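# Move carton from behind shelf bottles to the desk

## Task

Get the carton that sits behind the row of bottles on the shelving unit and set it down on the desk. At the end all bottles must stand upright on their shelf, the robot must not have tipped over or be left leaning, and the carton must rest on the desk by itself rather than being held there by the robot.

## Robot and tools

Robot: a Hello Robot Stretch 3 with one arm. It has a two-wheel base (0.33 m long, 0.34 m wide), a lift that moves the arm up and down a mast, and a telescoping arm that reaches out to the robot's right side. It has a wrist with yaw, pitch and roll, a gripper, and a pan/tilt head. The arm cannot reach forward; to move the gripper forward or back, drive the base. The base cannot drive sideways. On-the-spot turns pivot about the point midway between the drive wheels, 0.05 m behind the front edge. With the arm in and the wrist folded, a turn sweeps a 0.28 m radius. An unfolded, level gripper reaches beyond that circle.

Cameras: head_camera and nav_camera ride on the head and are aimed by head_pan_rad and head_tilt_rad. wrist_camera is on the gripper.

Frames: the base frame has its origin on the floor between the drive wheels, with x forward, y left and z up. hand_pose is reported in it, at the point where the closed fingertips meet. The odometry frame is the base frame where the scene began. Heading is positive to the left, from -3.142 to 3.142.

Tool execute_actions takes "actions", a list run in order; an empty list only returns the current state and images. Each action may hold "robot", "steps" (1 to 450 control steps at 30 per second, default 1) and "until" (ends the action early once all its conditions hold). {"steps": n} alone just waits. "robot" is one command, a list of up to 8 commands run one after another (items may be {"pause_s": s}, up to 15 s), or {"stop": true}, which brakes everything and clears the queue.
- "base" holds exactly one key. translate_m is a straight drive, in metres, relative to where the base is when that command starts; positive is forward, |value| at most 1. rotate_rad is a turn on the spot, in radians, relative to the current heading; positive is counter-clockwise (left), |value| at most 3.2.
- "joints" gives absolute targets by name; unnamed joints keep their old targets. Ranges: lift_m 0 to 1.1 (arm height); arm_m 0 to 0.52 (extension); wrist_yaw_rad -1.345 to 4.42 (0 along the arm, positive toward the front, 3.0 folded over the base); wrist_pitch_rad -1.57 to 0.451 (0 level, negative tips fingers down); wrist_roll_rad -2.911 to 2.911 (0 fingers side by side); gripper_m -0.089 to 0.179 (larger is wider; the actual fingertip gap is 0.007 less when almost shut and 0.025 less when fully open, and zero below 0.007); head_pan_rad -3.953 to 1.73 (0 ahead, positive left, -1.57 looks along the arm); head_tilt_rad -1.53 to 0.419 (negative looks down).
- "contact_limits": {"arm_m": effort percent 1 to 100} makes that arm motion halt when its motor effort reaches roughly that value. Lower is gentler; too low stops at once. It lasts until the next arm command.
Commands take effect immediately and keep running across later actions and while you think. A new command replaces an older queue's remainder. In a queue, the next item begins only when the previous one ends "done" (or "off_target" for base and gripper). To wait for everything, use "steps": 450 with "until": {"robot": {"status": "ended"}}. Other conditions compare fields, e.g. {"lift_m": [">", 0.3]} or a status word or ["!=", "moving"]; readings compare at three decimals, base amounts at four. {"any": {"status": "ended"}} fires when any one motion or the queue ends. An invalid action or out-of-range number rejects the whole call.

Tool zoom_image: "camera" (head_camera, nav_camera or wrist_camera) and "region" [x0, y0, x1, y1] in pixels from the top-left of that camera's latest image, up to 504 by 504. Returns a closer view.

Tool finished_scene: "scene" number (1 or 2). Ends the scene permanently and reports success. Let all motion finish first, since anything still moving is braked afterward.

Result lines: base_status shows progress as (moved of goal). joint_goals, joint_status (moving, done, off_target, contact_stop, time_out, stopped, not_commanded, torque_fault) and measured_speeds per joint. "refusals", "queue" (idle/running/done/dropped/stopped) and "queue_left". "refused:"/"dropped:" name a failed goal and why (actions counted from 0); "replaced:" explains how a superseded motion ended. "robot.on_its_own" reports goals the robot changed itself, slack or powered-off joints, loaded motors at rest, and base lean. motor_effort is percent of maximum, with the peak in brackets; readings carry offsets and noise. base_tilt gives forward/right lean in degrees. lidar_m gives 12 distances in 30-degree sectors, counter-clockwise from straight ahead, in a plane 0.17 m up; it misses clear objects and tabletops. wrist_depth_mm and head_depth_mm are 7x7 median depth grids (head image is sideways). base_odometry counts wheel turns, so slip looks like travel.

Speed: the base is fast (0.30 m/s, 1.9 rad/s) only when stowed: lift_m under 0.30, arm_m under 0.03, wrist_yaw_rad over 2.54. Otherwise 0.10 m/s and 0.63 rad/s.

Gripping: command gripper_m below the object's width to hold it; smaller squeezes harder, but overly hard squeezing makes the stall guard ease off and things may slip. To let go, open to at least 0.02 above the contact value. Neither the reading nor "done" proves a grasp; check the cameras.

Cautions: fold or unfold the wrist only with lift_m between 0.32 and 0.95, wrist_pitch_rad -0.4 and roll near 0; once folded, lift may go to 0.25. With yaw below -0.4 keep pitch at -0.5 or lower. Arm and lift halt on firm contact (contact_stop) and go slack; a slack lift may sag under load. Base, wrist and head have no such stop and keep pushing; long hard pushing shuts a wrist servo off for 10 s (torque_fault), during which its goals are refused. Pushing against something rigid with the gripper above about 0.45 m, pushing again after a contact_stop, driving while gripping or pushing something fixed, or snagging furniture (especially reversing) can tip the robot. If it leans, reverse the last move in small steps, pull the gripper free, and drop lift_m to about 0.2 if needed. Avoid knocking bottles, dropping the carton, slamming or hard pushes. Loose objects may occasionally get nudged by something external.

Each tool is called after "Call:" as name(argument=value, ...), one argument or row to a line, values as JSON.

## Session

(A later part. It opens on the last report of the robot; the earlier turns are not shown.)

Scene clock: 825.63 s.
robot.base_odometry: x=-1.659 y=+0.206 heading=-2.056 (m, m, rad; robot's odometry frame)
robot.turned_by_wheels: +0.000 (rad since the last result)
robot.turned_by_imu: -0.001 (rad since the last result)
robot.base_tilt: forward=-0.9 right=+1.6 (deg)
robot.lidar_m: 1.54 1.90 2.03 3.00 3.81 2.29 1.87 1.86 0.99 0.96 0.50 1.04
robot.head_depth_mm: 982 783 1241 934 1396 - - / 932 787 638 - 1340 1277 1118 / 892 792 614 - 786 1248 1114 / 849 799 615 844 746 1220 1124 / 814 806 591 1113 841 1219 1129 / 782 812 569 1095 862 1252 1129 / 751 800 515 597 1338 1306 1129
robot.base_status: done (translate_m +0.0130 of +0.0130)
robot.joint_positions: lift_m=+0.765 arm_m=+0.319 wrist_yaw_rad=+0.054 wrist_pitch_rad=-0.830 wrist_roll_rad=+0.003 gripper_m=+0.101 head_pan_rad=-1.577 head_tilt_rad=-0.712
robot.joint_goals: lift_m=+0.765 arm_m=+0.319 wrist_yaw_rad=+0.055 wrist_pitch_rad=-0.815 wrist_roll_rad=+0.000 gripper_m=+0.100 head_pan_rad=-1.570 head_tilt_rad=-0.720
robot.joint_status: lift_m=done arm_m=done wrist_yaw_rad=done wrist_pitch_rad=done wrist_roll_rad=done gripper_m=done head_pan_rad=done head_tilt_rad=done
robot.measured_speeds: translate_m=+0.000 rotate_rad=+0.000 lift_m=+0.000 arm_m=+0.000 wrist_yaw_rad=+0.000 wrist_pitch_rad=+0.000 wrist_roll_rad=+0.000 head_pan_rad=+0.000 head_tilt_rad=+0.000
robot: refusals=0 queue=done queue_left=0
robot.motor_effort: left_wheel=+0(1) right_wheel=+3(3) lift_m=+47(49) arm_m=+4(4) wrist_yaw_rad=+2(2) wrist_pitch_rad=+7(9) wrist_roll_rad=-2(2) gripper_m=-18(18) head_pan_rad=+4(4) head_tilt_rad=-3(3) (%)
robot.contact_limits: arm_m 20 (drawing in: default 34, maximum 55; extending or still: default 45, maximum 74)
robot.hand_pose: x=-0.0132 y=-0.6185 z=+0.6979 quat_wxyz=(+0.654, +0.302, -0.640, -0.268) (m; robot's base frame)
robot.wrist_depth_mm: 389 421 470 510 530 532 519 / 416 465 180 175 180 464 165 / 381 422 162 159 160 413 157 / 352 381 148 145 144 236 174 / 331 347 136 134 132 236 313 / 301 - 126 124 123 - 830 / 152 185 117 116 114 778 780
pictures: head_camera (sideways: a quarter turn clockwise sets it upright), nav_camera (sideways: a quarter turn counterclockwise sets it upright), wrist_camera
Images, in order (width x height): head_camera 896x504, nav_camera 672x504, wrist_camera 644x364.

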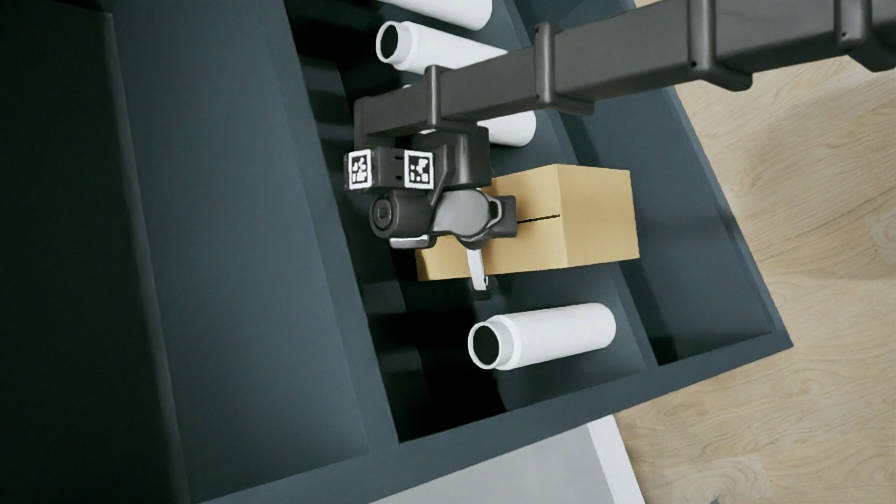

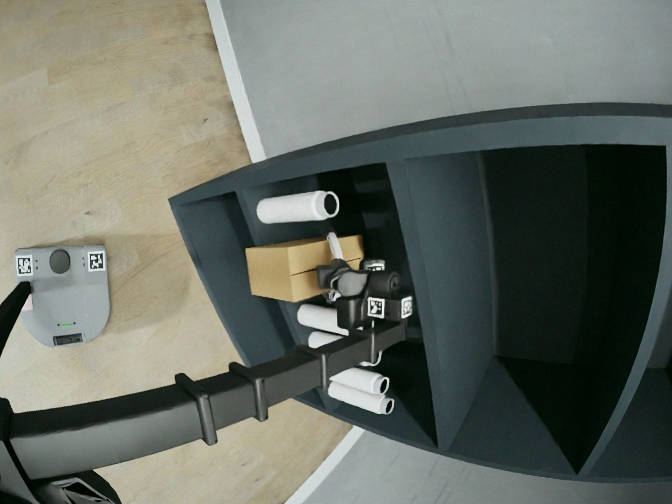

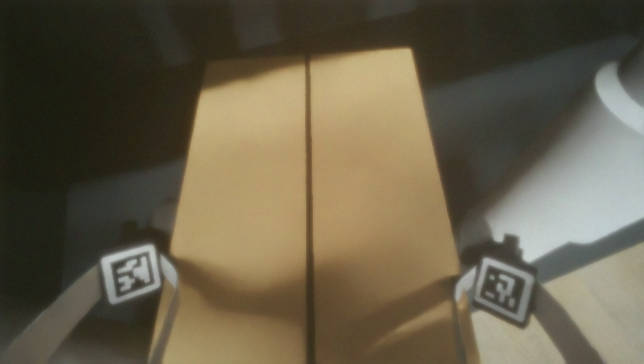

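Call:
execute_actions(
  actions=[
    {"robot": {"joints": {"lift_m": 0.78}}, "steps": 300, "until": {"robot": {"status": "ended"}}},
  ],
)

Scene clock: 846.83 s.
robot.base_odometry: x=-1.659 y=+0.206 heading=-2.056 (m, m, rad; robot's odometry frame)
robot.turned_by_wheels: +0.000 (rad since the last result)
robot.turned_by_imu: -0.001 (rad since the last result)
robot.base_tilt: forward=-0.9 right=+1.6 (deg)
robot.lidar_m: 1.54 1.89 2.04 3.00 3.80 2.29 1.87 1.86 0.99 0.96 0.50 1.04
robot.head_depth_mm: 985 784 1241 957 - - - / 936 787 640 - 1339 1276 1117 / 889 794 613 - 759 1251 1115 / 851 800 614 835 749 1224 1121 / 812 805 590 1116 839 1226 1124 / 781 809 570 1095 860 1249 1128 / 750 797 516 597 1331 1309 1130
robot.base_status: done (translate_m +0.0130 of +0.0130)
robot.joint_positions: lift_m=+0.780 arm_m=+0.319 wrist_yaw_rad=+0.054 wrist_pitch_rad=-0.831 wrist_roll_rad=+0.003 gripper_m=+0.101 head_pan_rad=-1.577 head_tilt_rad=-0.712
robot.joint_goals: lift_m=+0.780 arm_m=+0.319 wrist_yaw_rad=+0.055 wrist_pitch_rad=-0.815 wrist_roll_rad=+0.000 gripper_m=+0.100 head_pan_rad=-1.570 head_tilt_rad=-0.720
robot.joint_status: lift_m=done arm_m=done wrist_yaw_rad=done wrist_pitch_rad=done wrist_roll_rad=done gripper_m=done head_pan_rad=done head_tilt_rad=done
robot.measured_speeds: translate_m=+0.000 rotate_rad=+0.000 lift_m=+0.000 arm_m=+0.000 wrist_yaw_rad=+0.000 wrist_pitch_rad=+0.000 wrist_roll_rad=+0.000 head_pan_rad=+0.000 head_tilt_rad=+0.000
robot: refusals=0 queue=done queue_left=0
robot.motor_effort: left_wheel=+0(0) right_wheel=+2(2) lift_m=+47(48) arm_m=+3(5) wrist_yaw_rad=+0(1) wrist_pitch_rad=+7(7) wrist_roll_rad=-2(2) gripper_m=-17(18) head_pan_rad=+5(5) head_tilt_rad=-3(3) (%)
robot.contact_limits: arm_m 20 (drawing in: default 34, maximum 55; extending or still: default 45, maximum 74)
robot.hand_pose: x=-0.0132 y=-0.6184 z=+0.7128 quat_wxyz=(+0.654, +0.303, -0.640, -0.269) (m; robot's base frame)
robot.wrist_depth_mm: 390 424 464 521 548 557 535 / 415 474 179 175 180 487 460 / 378 440 162 159 159 429 160 / 351 395 147 145 144 237 174 / 332 360 136 134 132 237 313 / 302 - 126 124 123 - 854 / 152 185 117 116 114 782 792
pictures: head_camera (sideways: a quarter turn clockwise sets it upright), nav_camera (sideways: a quarter turn counterclockwise sets it upright), wrist_camera
Images, in order (width x height): head_camera 896x504, nav_camera 672x504, wrist_camera 644x364.

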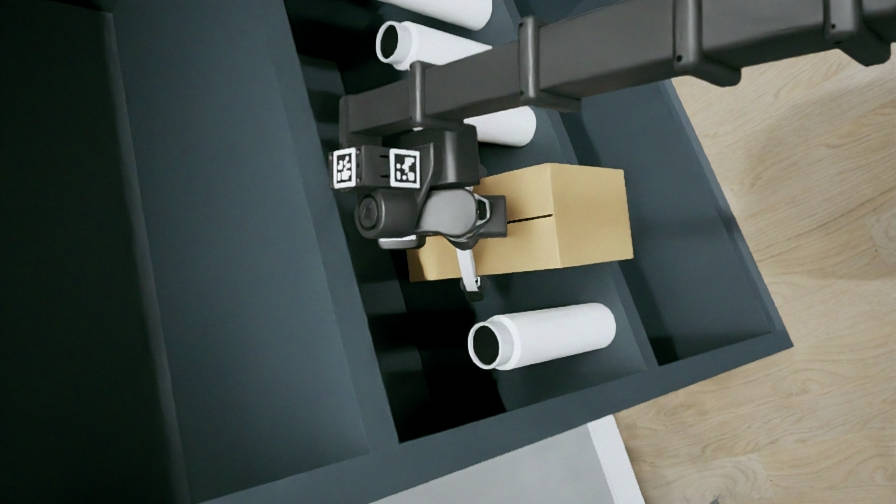

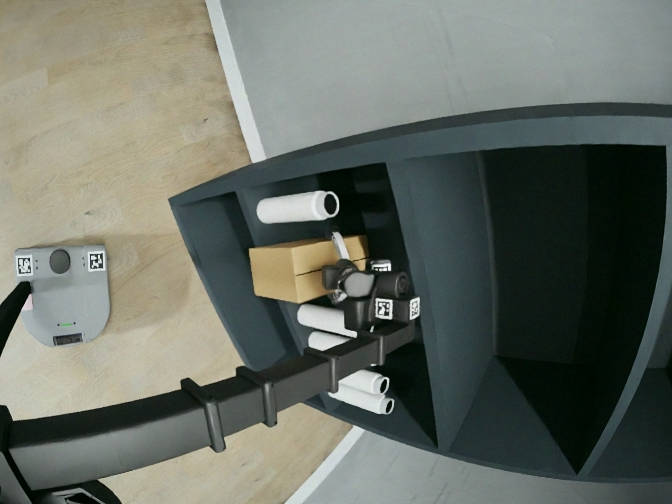

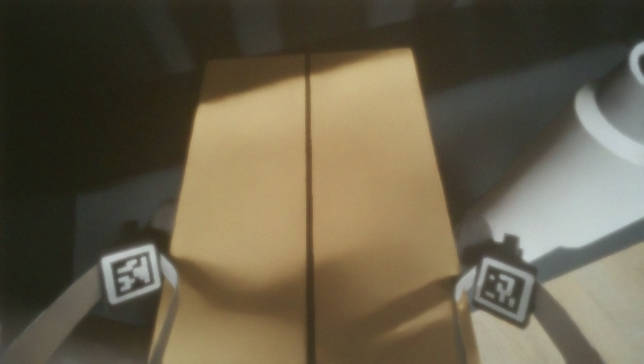

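Call:
execute_actions(
  actions=[
    {"robot": {"joints": {"arm_m": 0.02}, "contact_limits": {"arm_m": 25}}, "steps": 300, "until": {"robot": {"status": "ended"}}},
  ],
)

Scene clock: 860.47 s.
robot.base_odometry: x=-1.659 y=+0.206 heading=-2.056 (m, m, rad; robot's odometry frame)
robot.turned_by_wheels: +0.000 (rad since the last result)
robot.turned_by_imu: -0.001 (rad since the last result)
robot.base_tilt: forward=-0.9 right=+1.6 (deg)
robot.lidar_m: 1.54 1.90 2.03 3.00 3.81 2.29 1.87 1.86 0.99 0.96 0.50 1.03
robot.head_depth_mm: 982 786 1239 932 1389 - - / 933 790 1253 899 1365 - - / 890 795 642 1102 926 - - / 850 800 616 1111 902 564 501 / 815 805 591 1109 838 1211 1124 / 781 811 569 1094 861 1254 1126 / 752 800 515 597 1338 1312 1125
robot.base_status: done (translate_m +0.0130 of +0.0130)
robot.joint_positions: lift_m=+0.780 arm_m=+0.020 wrist_yaw_rad=+0.054 wrist_pitch_rad=-0.832 wrist_roll_rad=+0.003 gripper_m=+0.101 head_pan_rad=-1.577 head_tilt_rad=-0.712
robot.joint_goals: lift_m=+0.780 arm_m=+0.020 wrist_yaw_rad=+0.055 wrist_pitch_rad=-0.815 wrist_roll_rad=+0.000 gripper_m=+0.100 head_pan_rad=-1.570 head_tilt_rad=-0.720
robot.joint_status: lift_m=done arm_m=done wrist_yaw_rad=done wrist_pitch_rad=done wrist_roll_rad=done gripper_m=done head_pan_rad=done head_tilt_rad=done
robot.measured_speeds: translate_m=+0.000 rotate_rad=+0.000 lift_m=+0.000 arm_m=+0.000 wrist_yaw_rad=+0.000 wrist_pitch_rad=+0.000 wrist_roll_rad=+0.000 head_pan_rad=+0.000 head_tilt_rad=+0.000
robot: refusals=0 queue=done queue_left=0
robot.motor_effort: left_wheel=+0(1) right_wheel=+2(2) lift_m=+47(47) arm_m=-5(6) wrist_yaw_rad=+1(1) wrist_pitch_rad=+8(8) wrist_roll_rad=-2(2) gripper_m=-19(18) head_pan_rad=+4(4) head_tilt_rad=-4(4) (%)
robot.contact_limits: arm_m 25 (drawing in: default 34, maximum 55; extending or still: default 45, maximum 74)
robot.hand_pose: x=-0.0132 y=-0.3198 z=+0.7127 quat_wxyz=(+0.654, +0.303, -0.640, -0.269) (m; robot's base frame)
robot.wrist_depth_mm: 239 322 324 565 548 451 512 / 672 345 179 175 180 505 694 / 828 359 162 159 159 - - / 956 - 147 145 144 989 - / 966 960 136 134 132 964 952 / 884 - 126 124 123 - 865 / 814 798 117 116 114 791 797
pictures: head_camera (sideways: a quarter turn clockwise sets it upright), nav_camera (sideways: a quarter turn counterclockwise sets it upright), wrist_camera
Images, in order (width x height): head_camera 896x504, nav_camera 672x504, wrist_camera 644x364.

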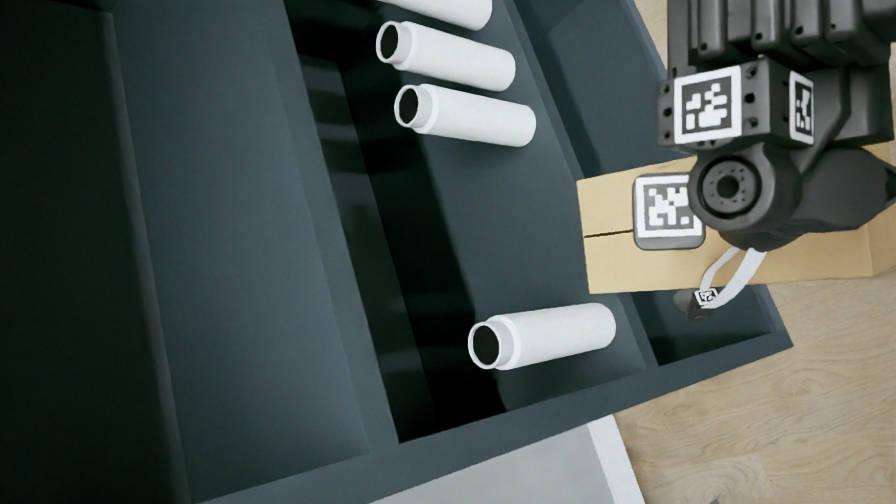

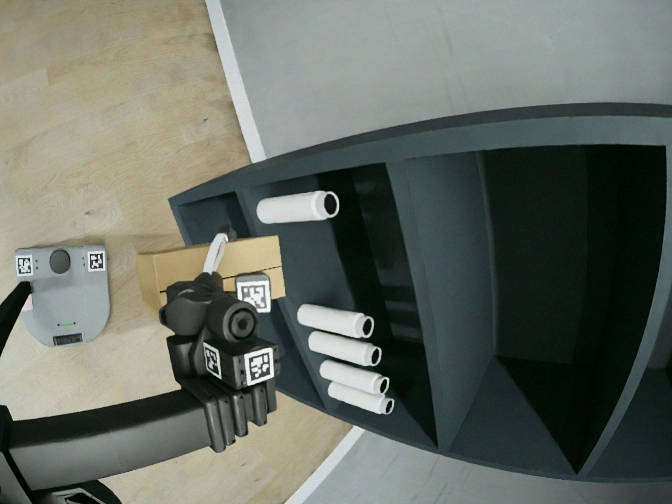

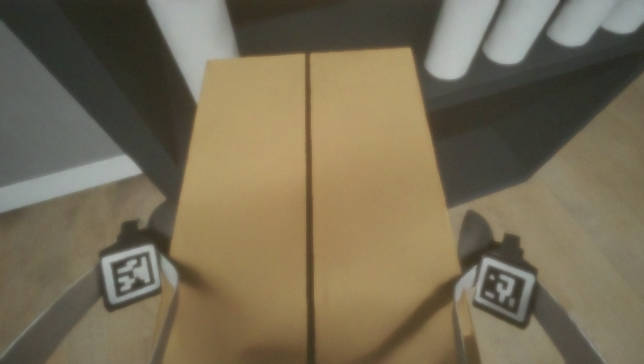

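Call:
execute_actions(
  actions=[
    {"robot": {"base": {"rotate_rad": 1.93}, "joints": {"lift_m": 1.0, "head_pan_rad": 0.0, "head_tilt_rad": -0.5}}, "steps": 450, "until": {"robot": {"base_status": ["!=", "moving"]}}},
    {"robot": {"base": {"translate_m": 1.0}}, "steps": 450, "until": {"robot": {"translate_m": [">", 0.9]}}},
    {"robot": {"base": {"translate_m": 0.85}}, "steps": 450, "until": {"robot": {"status": "ended"}}},
  ],
)

Scene clock: 933.43 s.
robot.base_odometry: x=+0.079 y=-0.013 heading=-0.126 (m, m, rad; robot's odometry frame)
robot.turned_by_wheels: +1.930 (rad since the last result)
robot.turned_by_imu: +1.933 (rad since the last result)
robot.base_tilt: forward=-0.8 right=+1.6 (deg)
robot.lidar_m: 2.05 1.65 1.71 1.60 2.03 2.45 2.24 2.73 1.89 1.78 1.80 1.78
robot.head_depth_mm: 1722 1886 1674 2181 1837 1460 1215 / 1703 1891 1697 2283 1844 1468 1214 / 1697 1873 1702 2259 1850 1471 1215 / 1693 1868 1706 2277 1859 1474 1216 / 1682 1850 1716 2265 1863 1477 1222 / 1669 1827 1723 2209 1858 1475 1221 / 1658 1812 1725 2204 1858 1485 1223
robot.base_status: done (translate_m +0.8500 of +0.8500)
robot.joint_positions: lift_m=+1.000 arm_m=+0.020 wrist_yaw_rad=+0.054 wrist_pitch_rad=-0.832 wrist_roll_rad=+0.003 gripper_m=+0.101 head_pan_rad=-0.007 head_tilt_rad=-0.507
robot.joint_goals: lift_m=+1.000 arm_m=+0.020 wrist_yaw_rad=+0.055 wrist_pitch_rad=-0.815 wrist_roll_rad=+0.000 gripper_m=+0.100 head_pan_rad=+0.000 head_tilt_rad=-0.500
robot.joint_status: lift_m=done arm_m=done wrist_yaw_rad=done wrist_pitch_rad=done wrist_roll_rad=done gripper_m=done head_pan_rad=done head_tilt_rad=done
robot.measured_speeds: translate_m=+0.000 rotate_rad=+0.000 lift_m=+0.000 arm_m=+0.000 wrist_yaw_rad=+0.000 wrist_pitch_rad=+0.000 wrist_roll_rad=+0.000 head_pan_rad=+0.000 head_tilt_rad=+0.000
robot: refusals=0 queue=done queue_left=0
robot.motor_effort: left_wheel=+1(3) right_wheel=+2(6) lift_m=+47(48) arm_m=-5(5) wrist_yaw_rad=+0(1) wrist_pitch_rad=+8(8) wrist_roll_rad=-2(2) gripper_m=-18(18) head_pan_rad=+5(65) head_tilt_rad=+2(18) (%)
robot.contact_limits: arm_m 25 (drawing in: default 34, maximum 55; extending or still: default 45, maximum 74)
robot.hand_pose: x=-0.0132 y=-0.3198 z=+0.9327 quat_wxyz=(+0.654, +0.303, -0.639, -0.269) (m; robot's base frame)
robot.wrist_depth_mm: - - - - - - - / - - 180 175 180 - - / - - 162 159 159 - - / - - 147 145 144 - - / - - 136 134 132 - - / - - 126 124 123 - - / - - 117 116 114 980 986
pictures: head_camera (sideways: a quarter turn clockwise sets it upright), nav_camera (sideways: a quarter turn counterclockwise sets it upright), wrist_camera
Images, in order (width x height): head_camera 896x504, nav_camera 672x504, wrist_camera 644x364.

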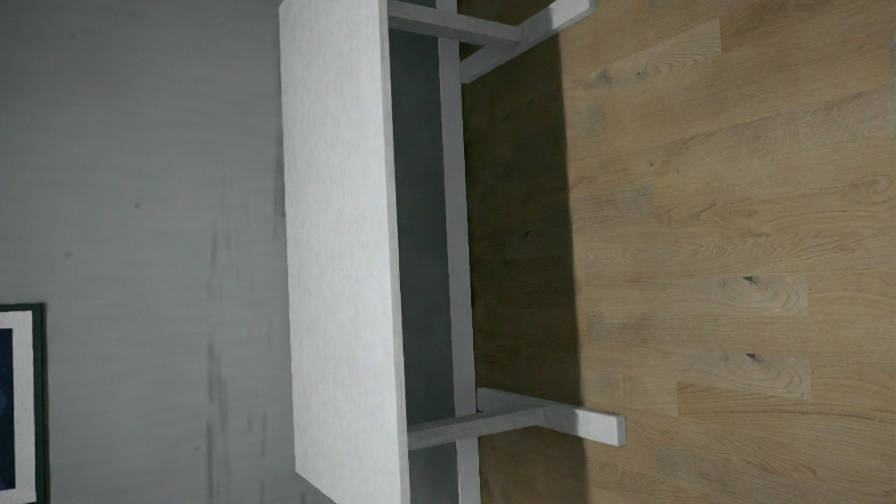

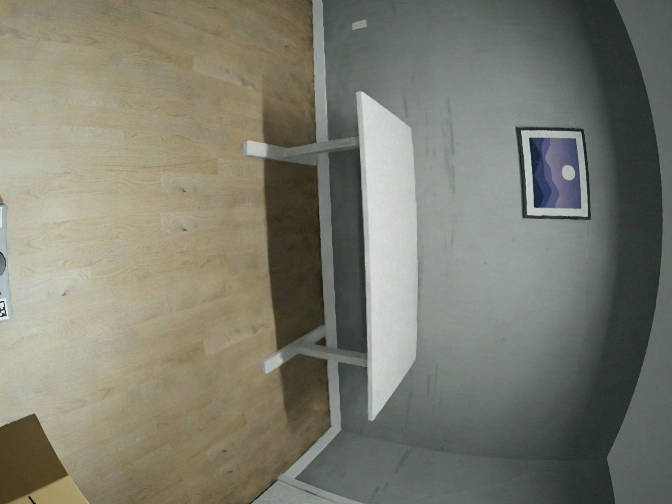

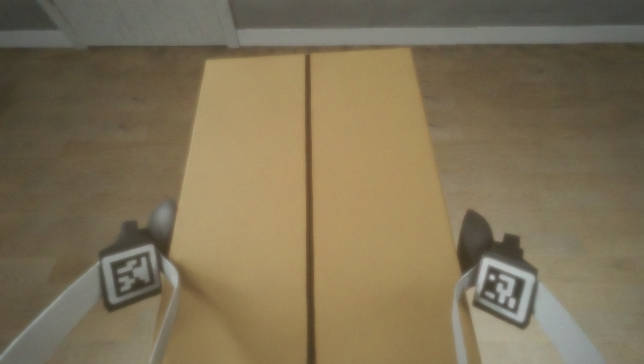

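Call:
execute_actions(
  actions=[
    {"robot": [{"base": {"translate_m": 0.76}}, {"base": {"rotate_rad": 1.571}, "joints": {"arm_m": 0.42, "head_pan_rad": -1.57, "head_tilt_rad": -0.6}, "contact_limits": {"arm_m": 25}}], "steps": 450, "until": {"robot": {"status": "ended"}}},
  ],
)

Scene clock: 1000.83 s.
robot.base_odometry: x=+0.833 y=-0.109 heading=+1.445 (m, m, rad; robot's odometry frame)
robot.turned_by_wheels: +1.571 (rad since the last result)
robot.turned_by_imu: +1.576 (rad since the last result)
robot.base_tilt: forward=-0.9 right=+1.6 (deg)
robot.lidar_m: 1.66 1.81 2.69 3.00 2.66 1.83 1.70 1.73 1.12 1.29 0.96 1.71
robot.head_depth_mm: 1074 - 1241 959 774 1374 1165 / 1068 - 1290 965 775 1381 1167 / 1064 - 1220 654 753 1383 1165 / 1059 1180 783 675 754 1386 1174 / 1054 1178 1282 975 757 1384 1174 / 1046 1167 1273 981 758 1393 1178 / 1040 1159 1259 982 760 1323 1172
robot.base_status: done (rotate_rad +1.5709 of +1.5710)
robot.joint_positions: lift_m=+1.000 arm_m=+0.420 wrist_yaw_rad=+0.054 wrist_pitch_rad=-0.832 wrist_roll_rad=+0.003 gripper_m=+0.101 head_pan_rad=-1.563 head_tilt_rad=-0.593
robot.joint_goals: lift_m=+1.000 arm_m=+0.420 wrist_yaw_rad=+0.055 wrist_pitch_rad=-0.815 wrist_roll_rad=+0.000 gripper_m=+0.100 head_pan_rad=-1.570 head_tilt_rad=-0.600
robot.joint_status: lift_m=done arm_m=done wrist_yaw_rad=done wrist_pitch_rad=done wrist_roll_rad=done gripper_m=done head_pan_rad=done head_tilt_rad=done
robot.measured_speeds: translate_m=+0.000 rotate_rad=+0.000 lift_m=+0.000 arm_m=+0.000 wrist_yaw_rad=+0.000 wrist_pitch_rad=+0.000 wrist_roll_rad=+0.000 head_pan_rad=+0.000 head_tilt_rad=+0.000
robot: refusals=0 queue=done queue_left=0
robot.motor_effort: left_wheel=+0(4) right_wheel=+2(7) lift_m=+47(47) arm_m=+4(6) wrist_yaw_rad=+1(1) wrist_pitch_rad=+8(8) wrist_roll_rad=-2(2) gripper_m=-18(18) head_pan_rad=-5(68) head_tilt_rad=-3(13) (%)
robot.contact_limits: arm_m 25 (drawing in: default 34, maximum 55; extending or still: default 45, maximum 74)
robot.hand_pose: x=-0.0132 y=-0.7193 z=+0.9327 quat_wxyz=(+0.654, +0.303, -0.639, -0.269) (m; robot's base frame)
robot.wrist_depth_mm: 627 629 619 618 616 610 606 / 549 545 179 175 179 539 532 / 488 485 161 158 159 473 477 / 439 437 147 145 144 429 429 / 394 398 136 134 133 399 390 / 371 - 126 124 123 - 357 / 338 332 117 116 114 328 332
pictures: head_camera (sideways: a quarter turn clockwise sets it upright), nav_camera (sideways: a quarter turn counterclockwise sets it upright), wrist_camera
Images, in order (width x height): head_camera 896x504, nav_camera 672x504, wrist_camera 644x364.

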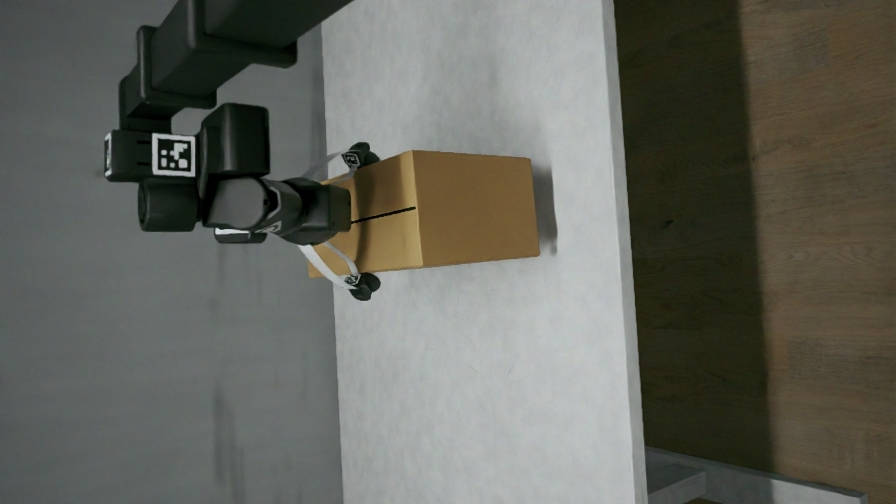

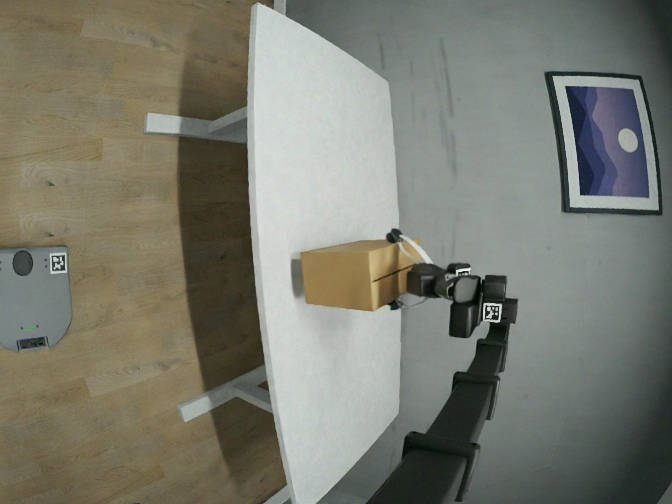

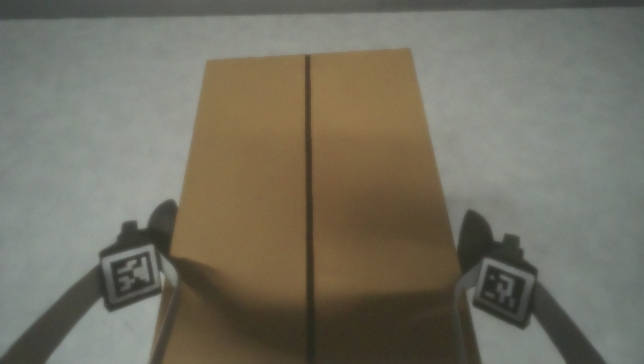

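Call:
execute_actions(
  actions=[
    {"robot": [{"joints": {"lift_m": 0.955, "arm_m": 0.455}, "contact_limits": {"arm_m": 25}}, {"joints": {"lift_m": 0.942}}], "steps": 450, "until": {"robot": {"status": "ended"}}},
  ],
)

Scene clock: 1022.00 s.
robot.base_odometry: x=+0.833 y=-0.109 heading=+1.445 (m, m, rad; robot's odometry frame)
robot.turned_by_wheels: +0.000 (rad since the last result)
robot.turned_by_imu: -0.001 (rad since the last result)
robot.base_tilt: forward=-0.9 right=+1.6 (deg)
robot.lidar_m: 1.66 1.82 2.69 2.99 2.67 1.83 1.70 1.73 1.11 1.29 0.95 1.70
robot.head_depth_mm: 1081 1205 - 926 773 1377 1168 / 1072 1162 1280 964 773 1383 1166 / 1066 1149 1283 721 757 1386 1168 / 1060 1175 1291 732 753 1387 1170 / 1056 1179 1291 974 756 1392 1173 / 1047 1166 1272 981 759 1392 1176 / 1043 1163 1266 981 759 1324 1174
robot.base_status: done (rotate_rad +1.5709 of +1.5710)
robot.joint_positions: lift_m=+0.942 arm_m=+0.455 wrist_yaw_rad=+0.054 wrist_pitch_rad=-0.832 wrist_roll_rad=+0.003 gripper_m=+0.101 head_pan_rad=-1.563 head_tilt_rad=-0.593
robot.joint_goals: lift_m=+0.942 arm_m=+0.455 wrist_yaw_rad=+0.055 wrist_pitch_rad=-0.815 wrist_roll_rad=+0.000 gripper_m=+0.100 head_pan_rad=-1.570 head_tilt_rad=-0.600
robot.joint_status: lift_m=done arm_m=done wrist_yaw_rad=done wrist_pitch_rad=done wrist_roll_rad=done gripper_m=done head_pan_rad=done head_tilt_rad=done
robot.measured_speeds: translate_m=+0.000 rotate_rad=+0.000 lift_m=+0.000 arm_m=+0.000 wrist_yaw_rad=+0.000 wrist_pitch_rad=+0.000 wrist_roll_rad=+0.000 head_pan_rad=+0.000 head_tilt_rad=+0.000
robot: refusals=0 queue=done queue_left=0
robot.motor_effort: left_wheel=+0(0) right_wheel=+2(2) lift_m=+25(46) arm_m=+4(4) wrist_yaw_rad=-1(0) wrist_pitch_rad=+8(8) wrist_roll_rad=-2(1) gripper_m=-17(18) head_pan_rad=-5(5) head_tilt_rad=-3(3) (%)
robot.contact_limits: arm_m 25 (drawing in: default 34, maximum 55; extending or still: default 45, maximum 74)
robot.hand_pose: x=-0.0132 y=-0.7543 z=+0.8754 quat_wxyz=(+0.654, +0.303, -0.639, -0.269) (m; robot's base frame)
robot.wrist_depth_mm: 530 521 523 517 512 509 512 / 465 459 192 184 438 451 446 / 412 408 167 164 166 402 397 / 368 367 150 148 148 360 363 / 334 339 137 135 134 334 328 / 313 - 125 124 123 - 303 / 283 278 116 115 113 275 277
pictures: head_camera (sideways: a quarter turn clockwise sets it upright), nav_camera (sideways: a quarter turn counterclockwise sets it upright), wrist_camera
Images, in order (width x height): head_camera 896x504, nav_camera 672x504, wrist_camera 644x364.

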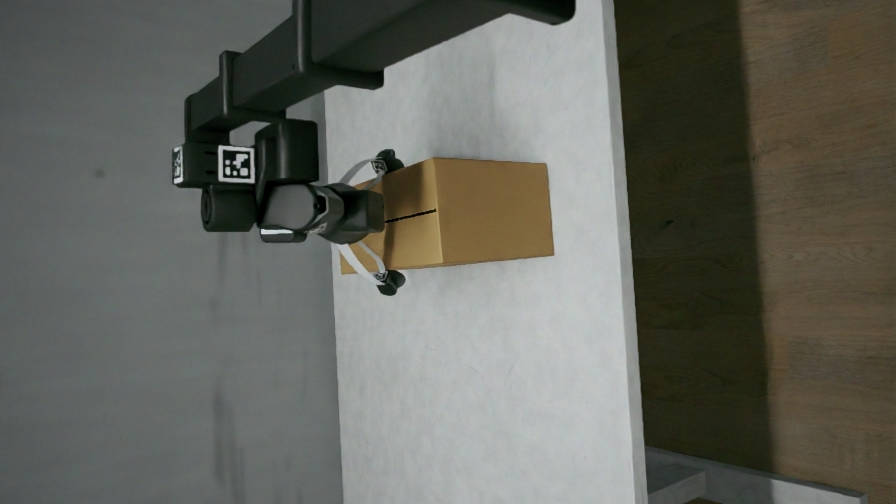

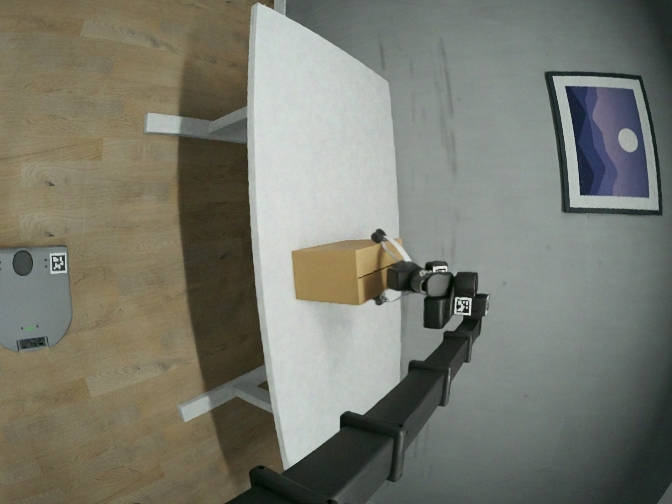

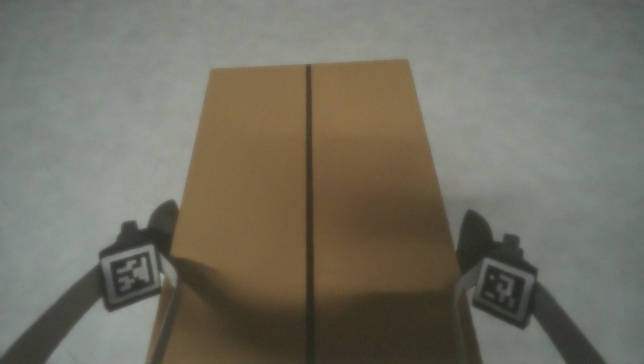

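Call:
execute_actions(
  actions=[
    {"robot": {"joints": {"lift_m": 0.936}}, "steps": 450, "until": {"robot": {"status": "ended"}}},
  ],
)

Scene clock: 1030.57 s.
robot.base_odometry: x=+0.833 y=-0.109 heading=+1.445 (m, m, rad; robot's odometry frame)
robot.turned_by_wheels: +0.000 (rad since the last result)
robot.turned_by_imu: -0.001 (rad since the last result)
robot.base_tilt: forward=-0.9 right=+1.6 (deg)
robot.lidar_m: 1.66 1.81 2.69 3.00 2.66 1.83 1.70 1.73 1.11 1.29 0.95 1.71
robot.head_depth_mm: 1082 1203 - 911 771 1380 1160 / 1075 1163 1216 961 775 1383 1168 / 1068 1151 - 724 763 1389 1169 / 1057 1181 1289 737 755 1391 1173 / 1056 1178 1287 977 756 1392 1176 / 1050 1172 1281 979 758 1393 1177 / 1037 1158 1261 983 760 1323 1182
robot.base_status: done (rotate_rad +1.5708 of +1.5710)
robot.joint_positions: lift_m=+0.937 arm_m=+0.455 wrist_yaw_rad=+0.054 wrist_pitch_rad=-0.810 wrist_roll_rad=+0.003 gripper_m=+0.101 head_pan_rad=-1.563 head_tilt_rad=-0.593
robot.joint_goals: lift_m=+0.936 arm_m=+0.455 wrist_yaw_rad=+0.055 wrist_pitch_rad=-0.815 wrist_roll_rad=+0.000 gripper_m=+0.100 head_pan_rad=-1.570 head_tilt_rad=-0.600
robot.joint_status: lift_m=done arm_m=done wrist_yaw_rad=done wrist_pitch_rad=done wrist_roll_rad=done gripper_m=done head_pan_rad=done head_tilt_rad=done
robot.measured_speeds: translate_m=+0.000 rotate_rad=+0.000 lift_m=+0.000 arm_m=+0.000 wrist_yaw_rad=+0.000 wrist_pitch_rad=+0.000 wrist_roll_rad=+0.000 head_pan_rad=+0.000 head_tilt_rad=+0.000
robot: refusals=0 queue=done queue_left=0
robot.motor_effort: left_wheel=-1(1) right_wheel=+4(5) lift_m=+18(26) arm_m=+4(4) wrist_yaw_rad=+0(0) wrist_pitch_rad=-2(8) wrist_roll_rad=-2(1) gripper_m=-18(18) head_pan_rad=-5(5) head_tilt_rad=-3(3) (%)
robot.contact_limits: arm_m 25 (drawing in: default 34, maximum 55; extending or still: default 45, maximum 74)
robot.hand_pose: x=-0.0129 y=-0.7586 z=+0.8731 quat_wxyz=(+0.656, +0.296, -0.643, -0.262) (m; robot's base frame)
robot.wrist_depth_mm: 544 545 536 529 531 528 525 / 469 469 457 188 448 459 460 / 418 414 169 166 172 404 401 / 370 369 151 149 151 364 363 / 336 338 136 135 134 335 328 / 311 127 125 123 123 - 300 / 282 277 115 114 113 274 278
pictures: head_camera (sideways: a quarter turn clockwise sets it upright), nav_camera (sideways: a quarter turn counterclockwise sets it upright), wrist_camera
Images, in order (width x height): head_camera 896x504, nav_camera 672x504, wrist_camera 644x364.

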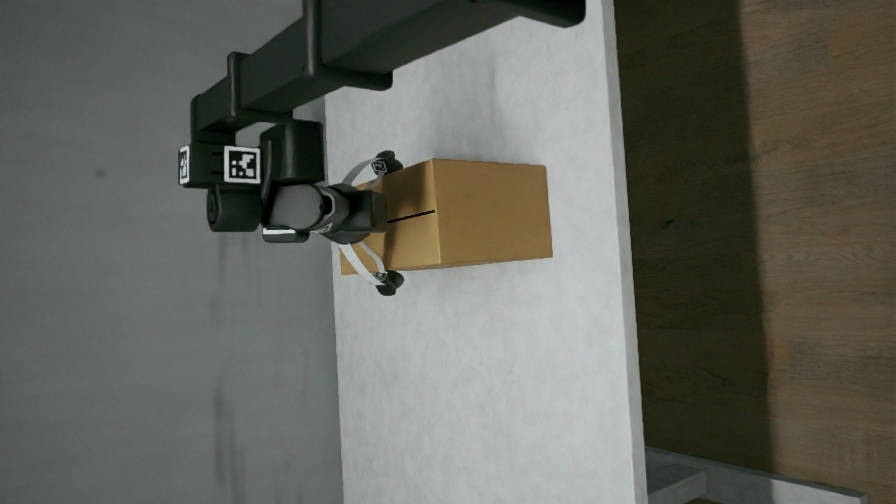

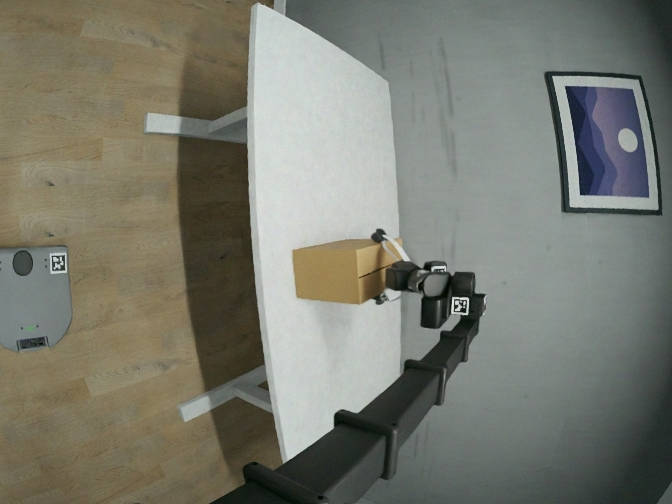

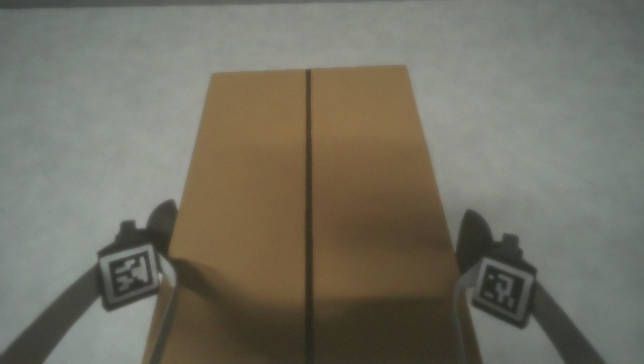

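Call:
execute_actions(
  actions=[
    {"robot": [{"joints": {"gripper_m": 0.179}}, {"joints": {"lift_m": 1.03}}], "steps": 450, "until": {"robot": {"status": "ended"}}},
  ],
)

Scene clock: 1042.07 s.
robot.base_odometry: x=+0.833 y=-0.109 heading=+1.445 (m, m, rad; robot's odometry frame)
robot.turned_by_wheels: +0.000 (rad since the last result)
robot.turned_by_imu: -0.001 (rad since the last result)
robot.base_tilt: forward=-0.9 right=+1.6 (deg)
robot.lidar_m: 1.66 1.81 2.69 3.00 2.67 1.83 1.70 1.73 1.12 1.29 0.96 1.70
robot.head_depth_mm: 1059 - 1295 962 770 1379 1164 / 1042 1233 1287 965 775 1376 1171 / 1040 - 1280 727 762 1384 1178 / 1056 1178 1292 737 754 1382 1173 / 1051 1182 1278 972 757 1388 1174 / 1048 1170 1278 977 758 1393 1179 / 1041 1157 1261 982 761 1323 1175
robot.base_status: done (rotate_rad +1.5709 of +1.5710)
robot.joint_positions: lift_m=+1.030 arm_m=+0.455 wrist_yaw_rad=+0.054 wrist_pitch_rad=-0.824 wrist_roll_rad=+0.003 gripper_m=+0.179 head_pan_rad=-1.563 head_tilt_rad=-0.593
robot.joint_goals: lift_m=+1.030 arm_m=+0.455 wrist_yaw_rad=+0.055 wrist_pitch_rad=-0.815 wrist_roll_rad=+0.000 gripper_m=+0.179 head_pan_rad=-1.570 head_tilt_rad=-0.600
robot.joint_status: lift_m=done arm_m=done wrist_yaw_rad=done wrist_pitch_rad=done wrist_roll_rad=done gripper_m=done head_pan_rad=done head_tilt_rad=done
robot.measured_speeds: translate_m=+0.000 rotate_rad=+0.000 lift_m=+0.000 arm_m=+0.000 wrist_yaw_rad=+0.000 wrist_pitch_rad=+0.000 wrist_roll_rad=+0.000 head_pan_rad=+0.000 head_tilt_rad=+0.000
robot: refusals=0 queue=done queue_left=0
robot.motor_effort: left_wheel=+0(1) right_wheel=+3(5) lift_m=+46(48) arm_m=+4(3) wrist_yaw_rad=+0(1) wrist_pitch_rad=+4(4) wrist_roll_rad=-2(2) gripper_m=+0(93) head_pan_rad=-4(5) head_tilt_rad=-3(3) (%)
robot.contact_limits: arm_m 25 (drawing in: default 34, maximum 55; extending or still: default 45, maximum 74)
robot.hand_pose: x=-0.0131 y=-0.7559 z=+0.9639 quat_wxyz=(+0.655, +0.300, -0.641, -0.266) (m; robot's base frame)
robot.wrist_depth_mm: 655 652 648 638 647 639 645 / 596 596 591 593 591 592 581 / 535 531 529 529 523 520 518 / 480 475 465 258 464 470 468 / 438 436 414 234 423 435 427 / - 395 381 213 380 393 390 / 363 366 203 197 202 361 353
pictures: head_camera (sideways: a quarter turn clockwise sets it upright), nav_camera (sideways: a quarter turn counterclockwise sets it upright), wrist_camera
Images, in order (width x height): head_camera 896x504, nav_camera 672x504, wrist_camera 644x364.

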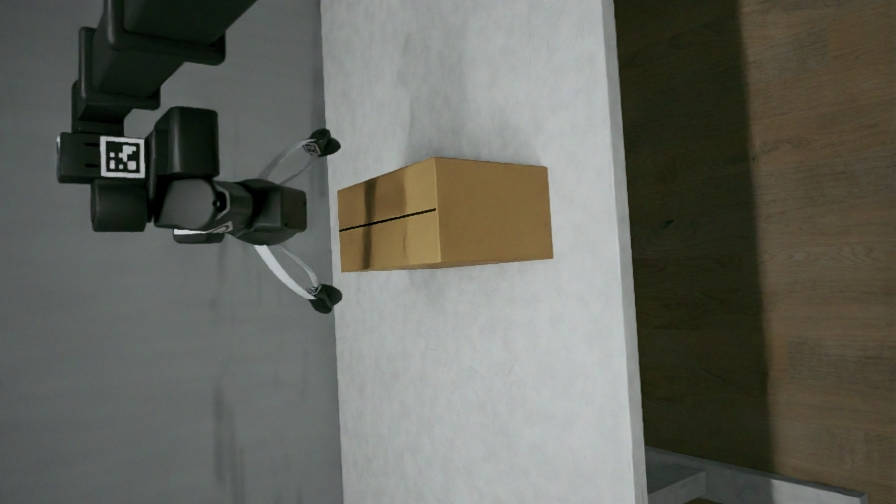

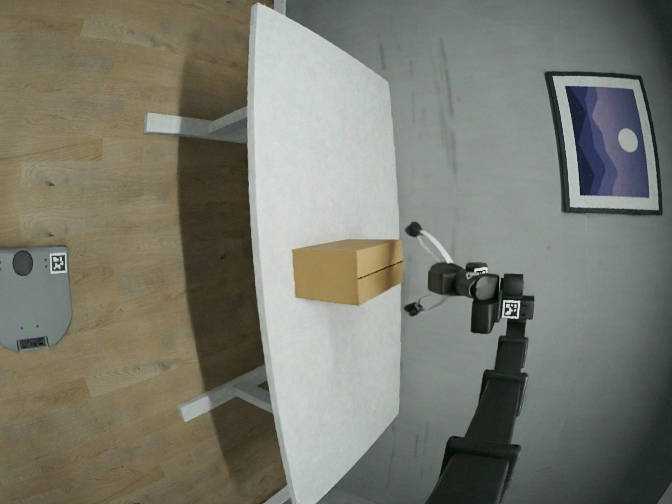

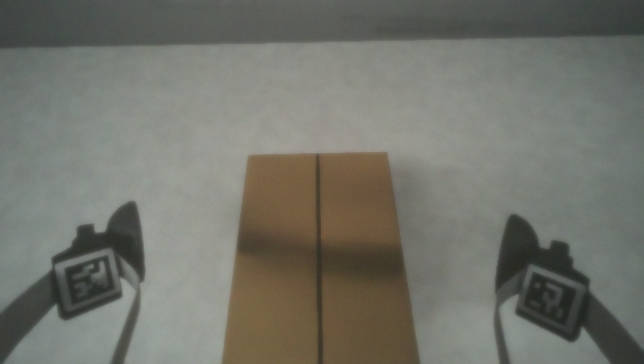

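Call:
execute_actions(
  actions=[
    {"robot": {"joints": {"arm_m": 0.05, "head_pan_rad": 1.45, "head_tilt_rad": -0.2}}, "steps": 450, "until": {"robot": {"status": "ended"}}},
  ],
)

Scene clock: 1051.07 s.
robot.base_odometry: x=+0.833 y=-0.109 heading=+1.445 (m, m, rad; robot's odometry frame)
robot.turned_by_wheels: +0.000 (rad since the last result)
robot.turned_by_imu: -0.002 (rad since the last result)
robot.base_tilt: forward=-0.9 right=+1.6 (deg)
robot.lidar_m: 1.66 1.81 2.69 3.00 2.66 1.83 1.70 1.73 1.11 1.29 0.96 1.70
robot.head_depth_mm: 2987 3392 3592 3762 2909 2000 1509 / 3002 3378 3545 3732 2887 1989 1516 / 2603 3254 3330 3418 2920 1998 1512 / 3041 3181 3339 3500 2910 1995 1521 / 3027 3168 3245 3453 2931 1997 1512 / 2975 3085 3264 3407 2912 2000 1527 / 2914 3067 3166 3341 2922 2008 1517
robot.base_status: done (rotate_rad +1.5709 of +1.5710)
robot.joint_positions: lift_m=+1.030 arm_m=+0.050 wrist_yaw_rad=+0.054 wrist_pitch_rad=-0.825 wrist_roll_rad=+0.003 gripper_m=+0.179 head_pan_rad=+1.443 head_tilt_rad=-0.211
robot.joint_goals: lift_m=+1.030 arm_m=+0.050 wrist_yaw_rad=+0.055 wrist_pitch_rad=-0.815 wrist_roll_rad=+0.000 gripper_m=+0.179 head_pan_rad=+1.450 head_tilt_rad=-0.200
robot.joint_status: lift_m=done arm_m=done wrist_yaw_rad=done wrist_pitch_rad=done wrist_roll_rad=done gripper_m=done head_pan_rad=done head_tilt_rad=done
robot.measured_speeds: translate_m=+0.000 rotate_rad=+0.000 lift_m=+0.000 arm_m=+0.000 wrist_yaw_rad=+0.000 wrist_pitch_rad=+0.000 wrist_roll_rad=+0.000 head_pan_rad=+0.000 head_tilt_rad=+0.000
robot: refusals=0 queue=done queue_left=0
robot.motor_effort: left_wheel=+0(1) right_wheel=+3(4) lift_m=+46(46) arm_m=-5(6) wrist_yaw_rad=+1(1) wrist_pitch_rad=+4(5) wrist_roll_rad=-2(2) gripper_m=+1(1) head_pan_rad=+5(65) head_tilt_rad=+4(25) (%)
robot.hand_pose: x=-0.0131 y=-0.3513 z=+0.9638 quat_wxyz=(+0.654, +0.301, -0.641, -0.266) (m; robot's base frame)
robot.wrist_depth_mm: 690 690 693 380 656 669 672 / 603 604 598 413 576 591 590 / 532 529 529 506 532 528 520 / 479 477 474 472 473 477 479 / - - - - - - - / - - - - - - - / - - - - - - -
pictures: head_camera (sideways: a quarter turn clockwise sets it upright), nav_camera (sideways: a quarter turn counterclockwise sets it upright), wrist_camera
Images, in order (width x height): head_camera 896x504, nav_camera 672x504, wrist_camera 644x364.

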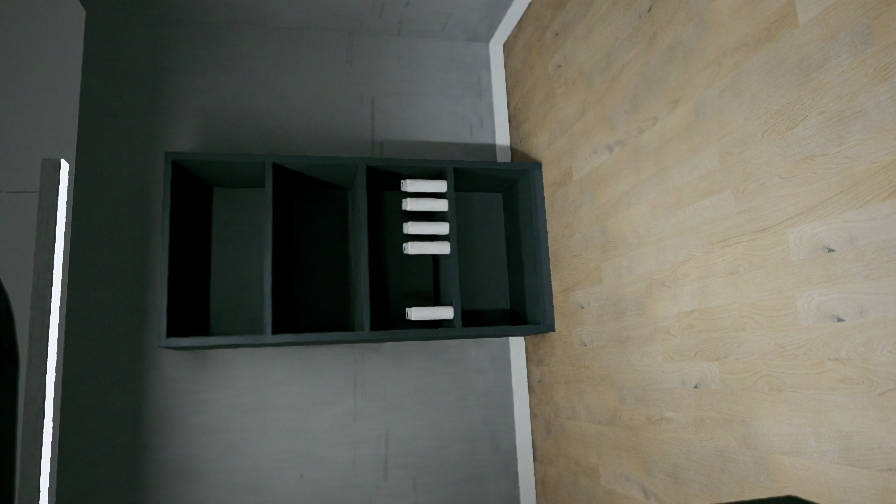

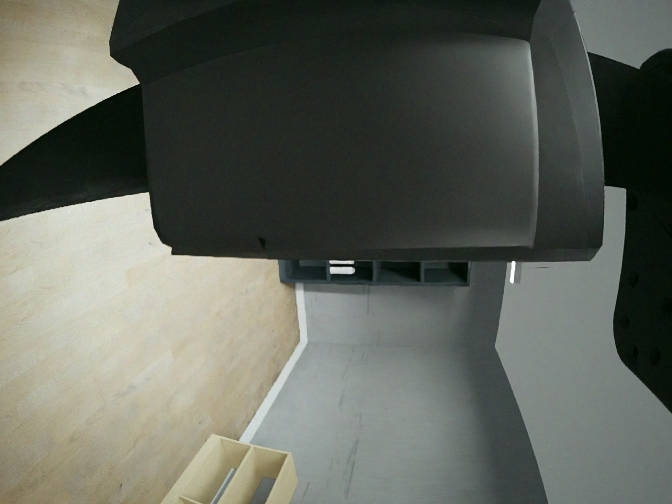

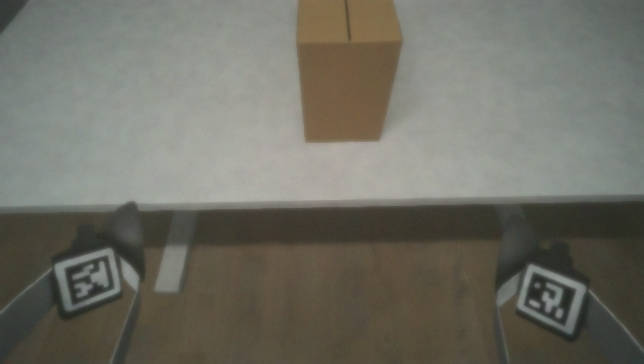

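All five bottles are upright on their shelf, the carton is resting on the desk, and the robot is level and still.

Call:
finished_scene(
  scene=2,
)

The scene is finished: the task was done.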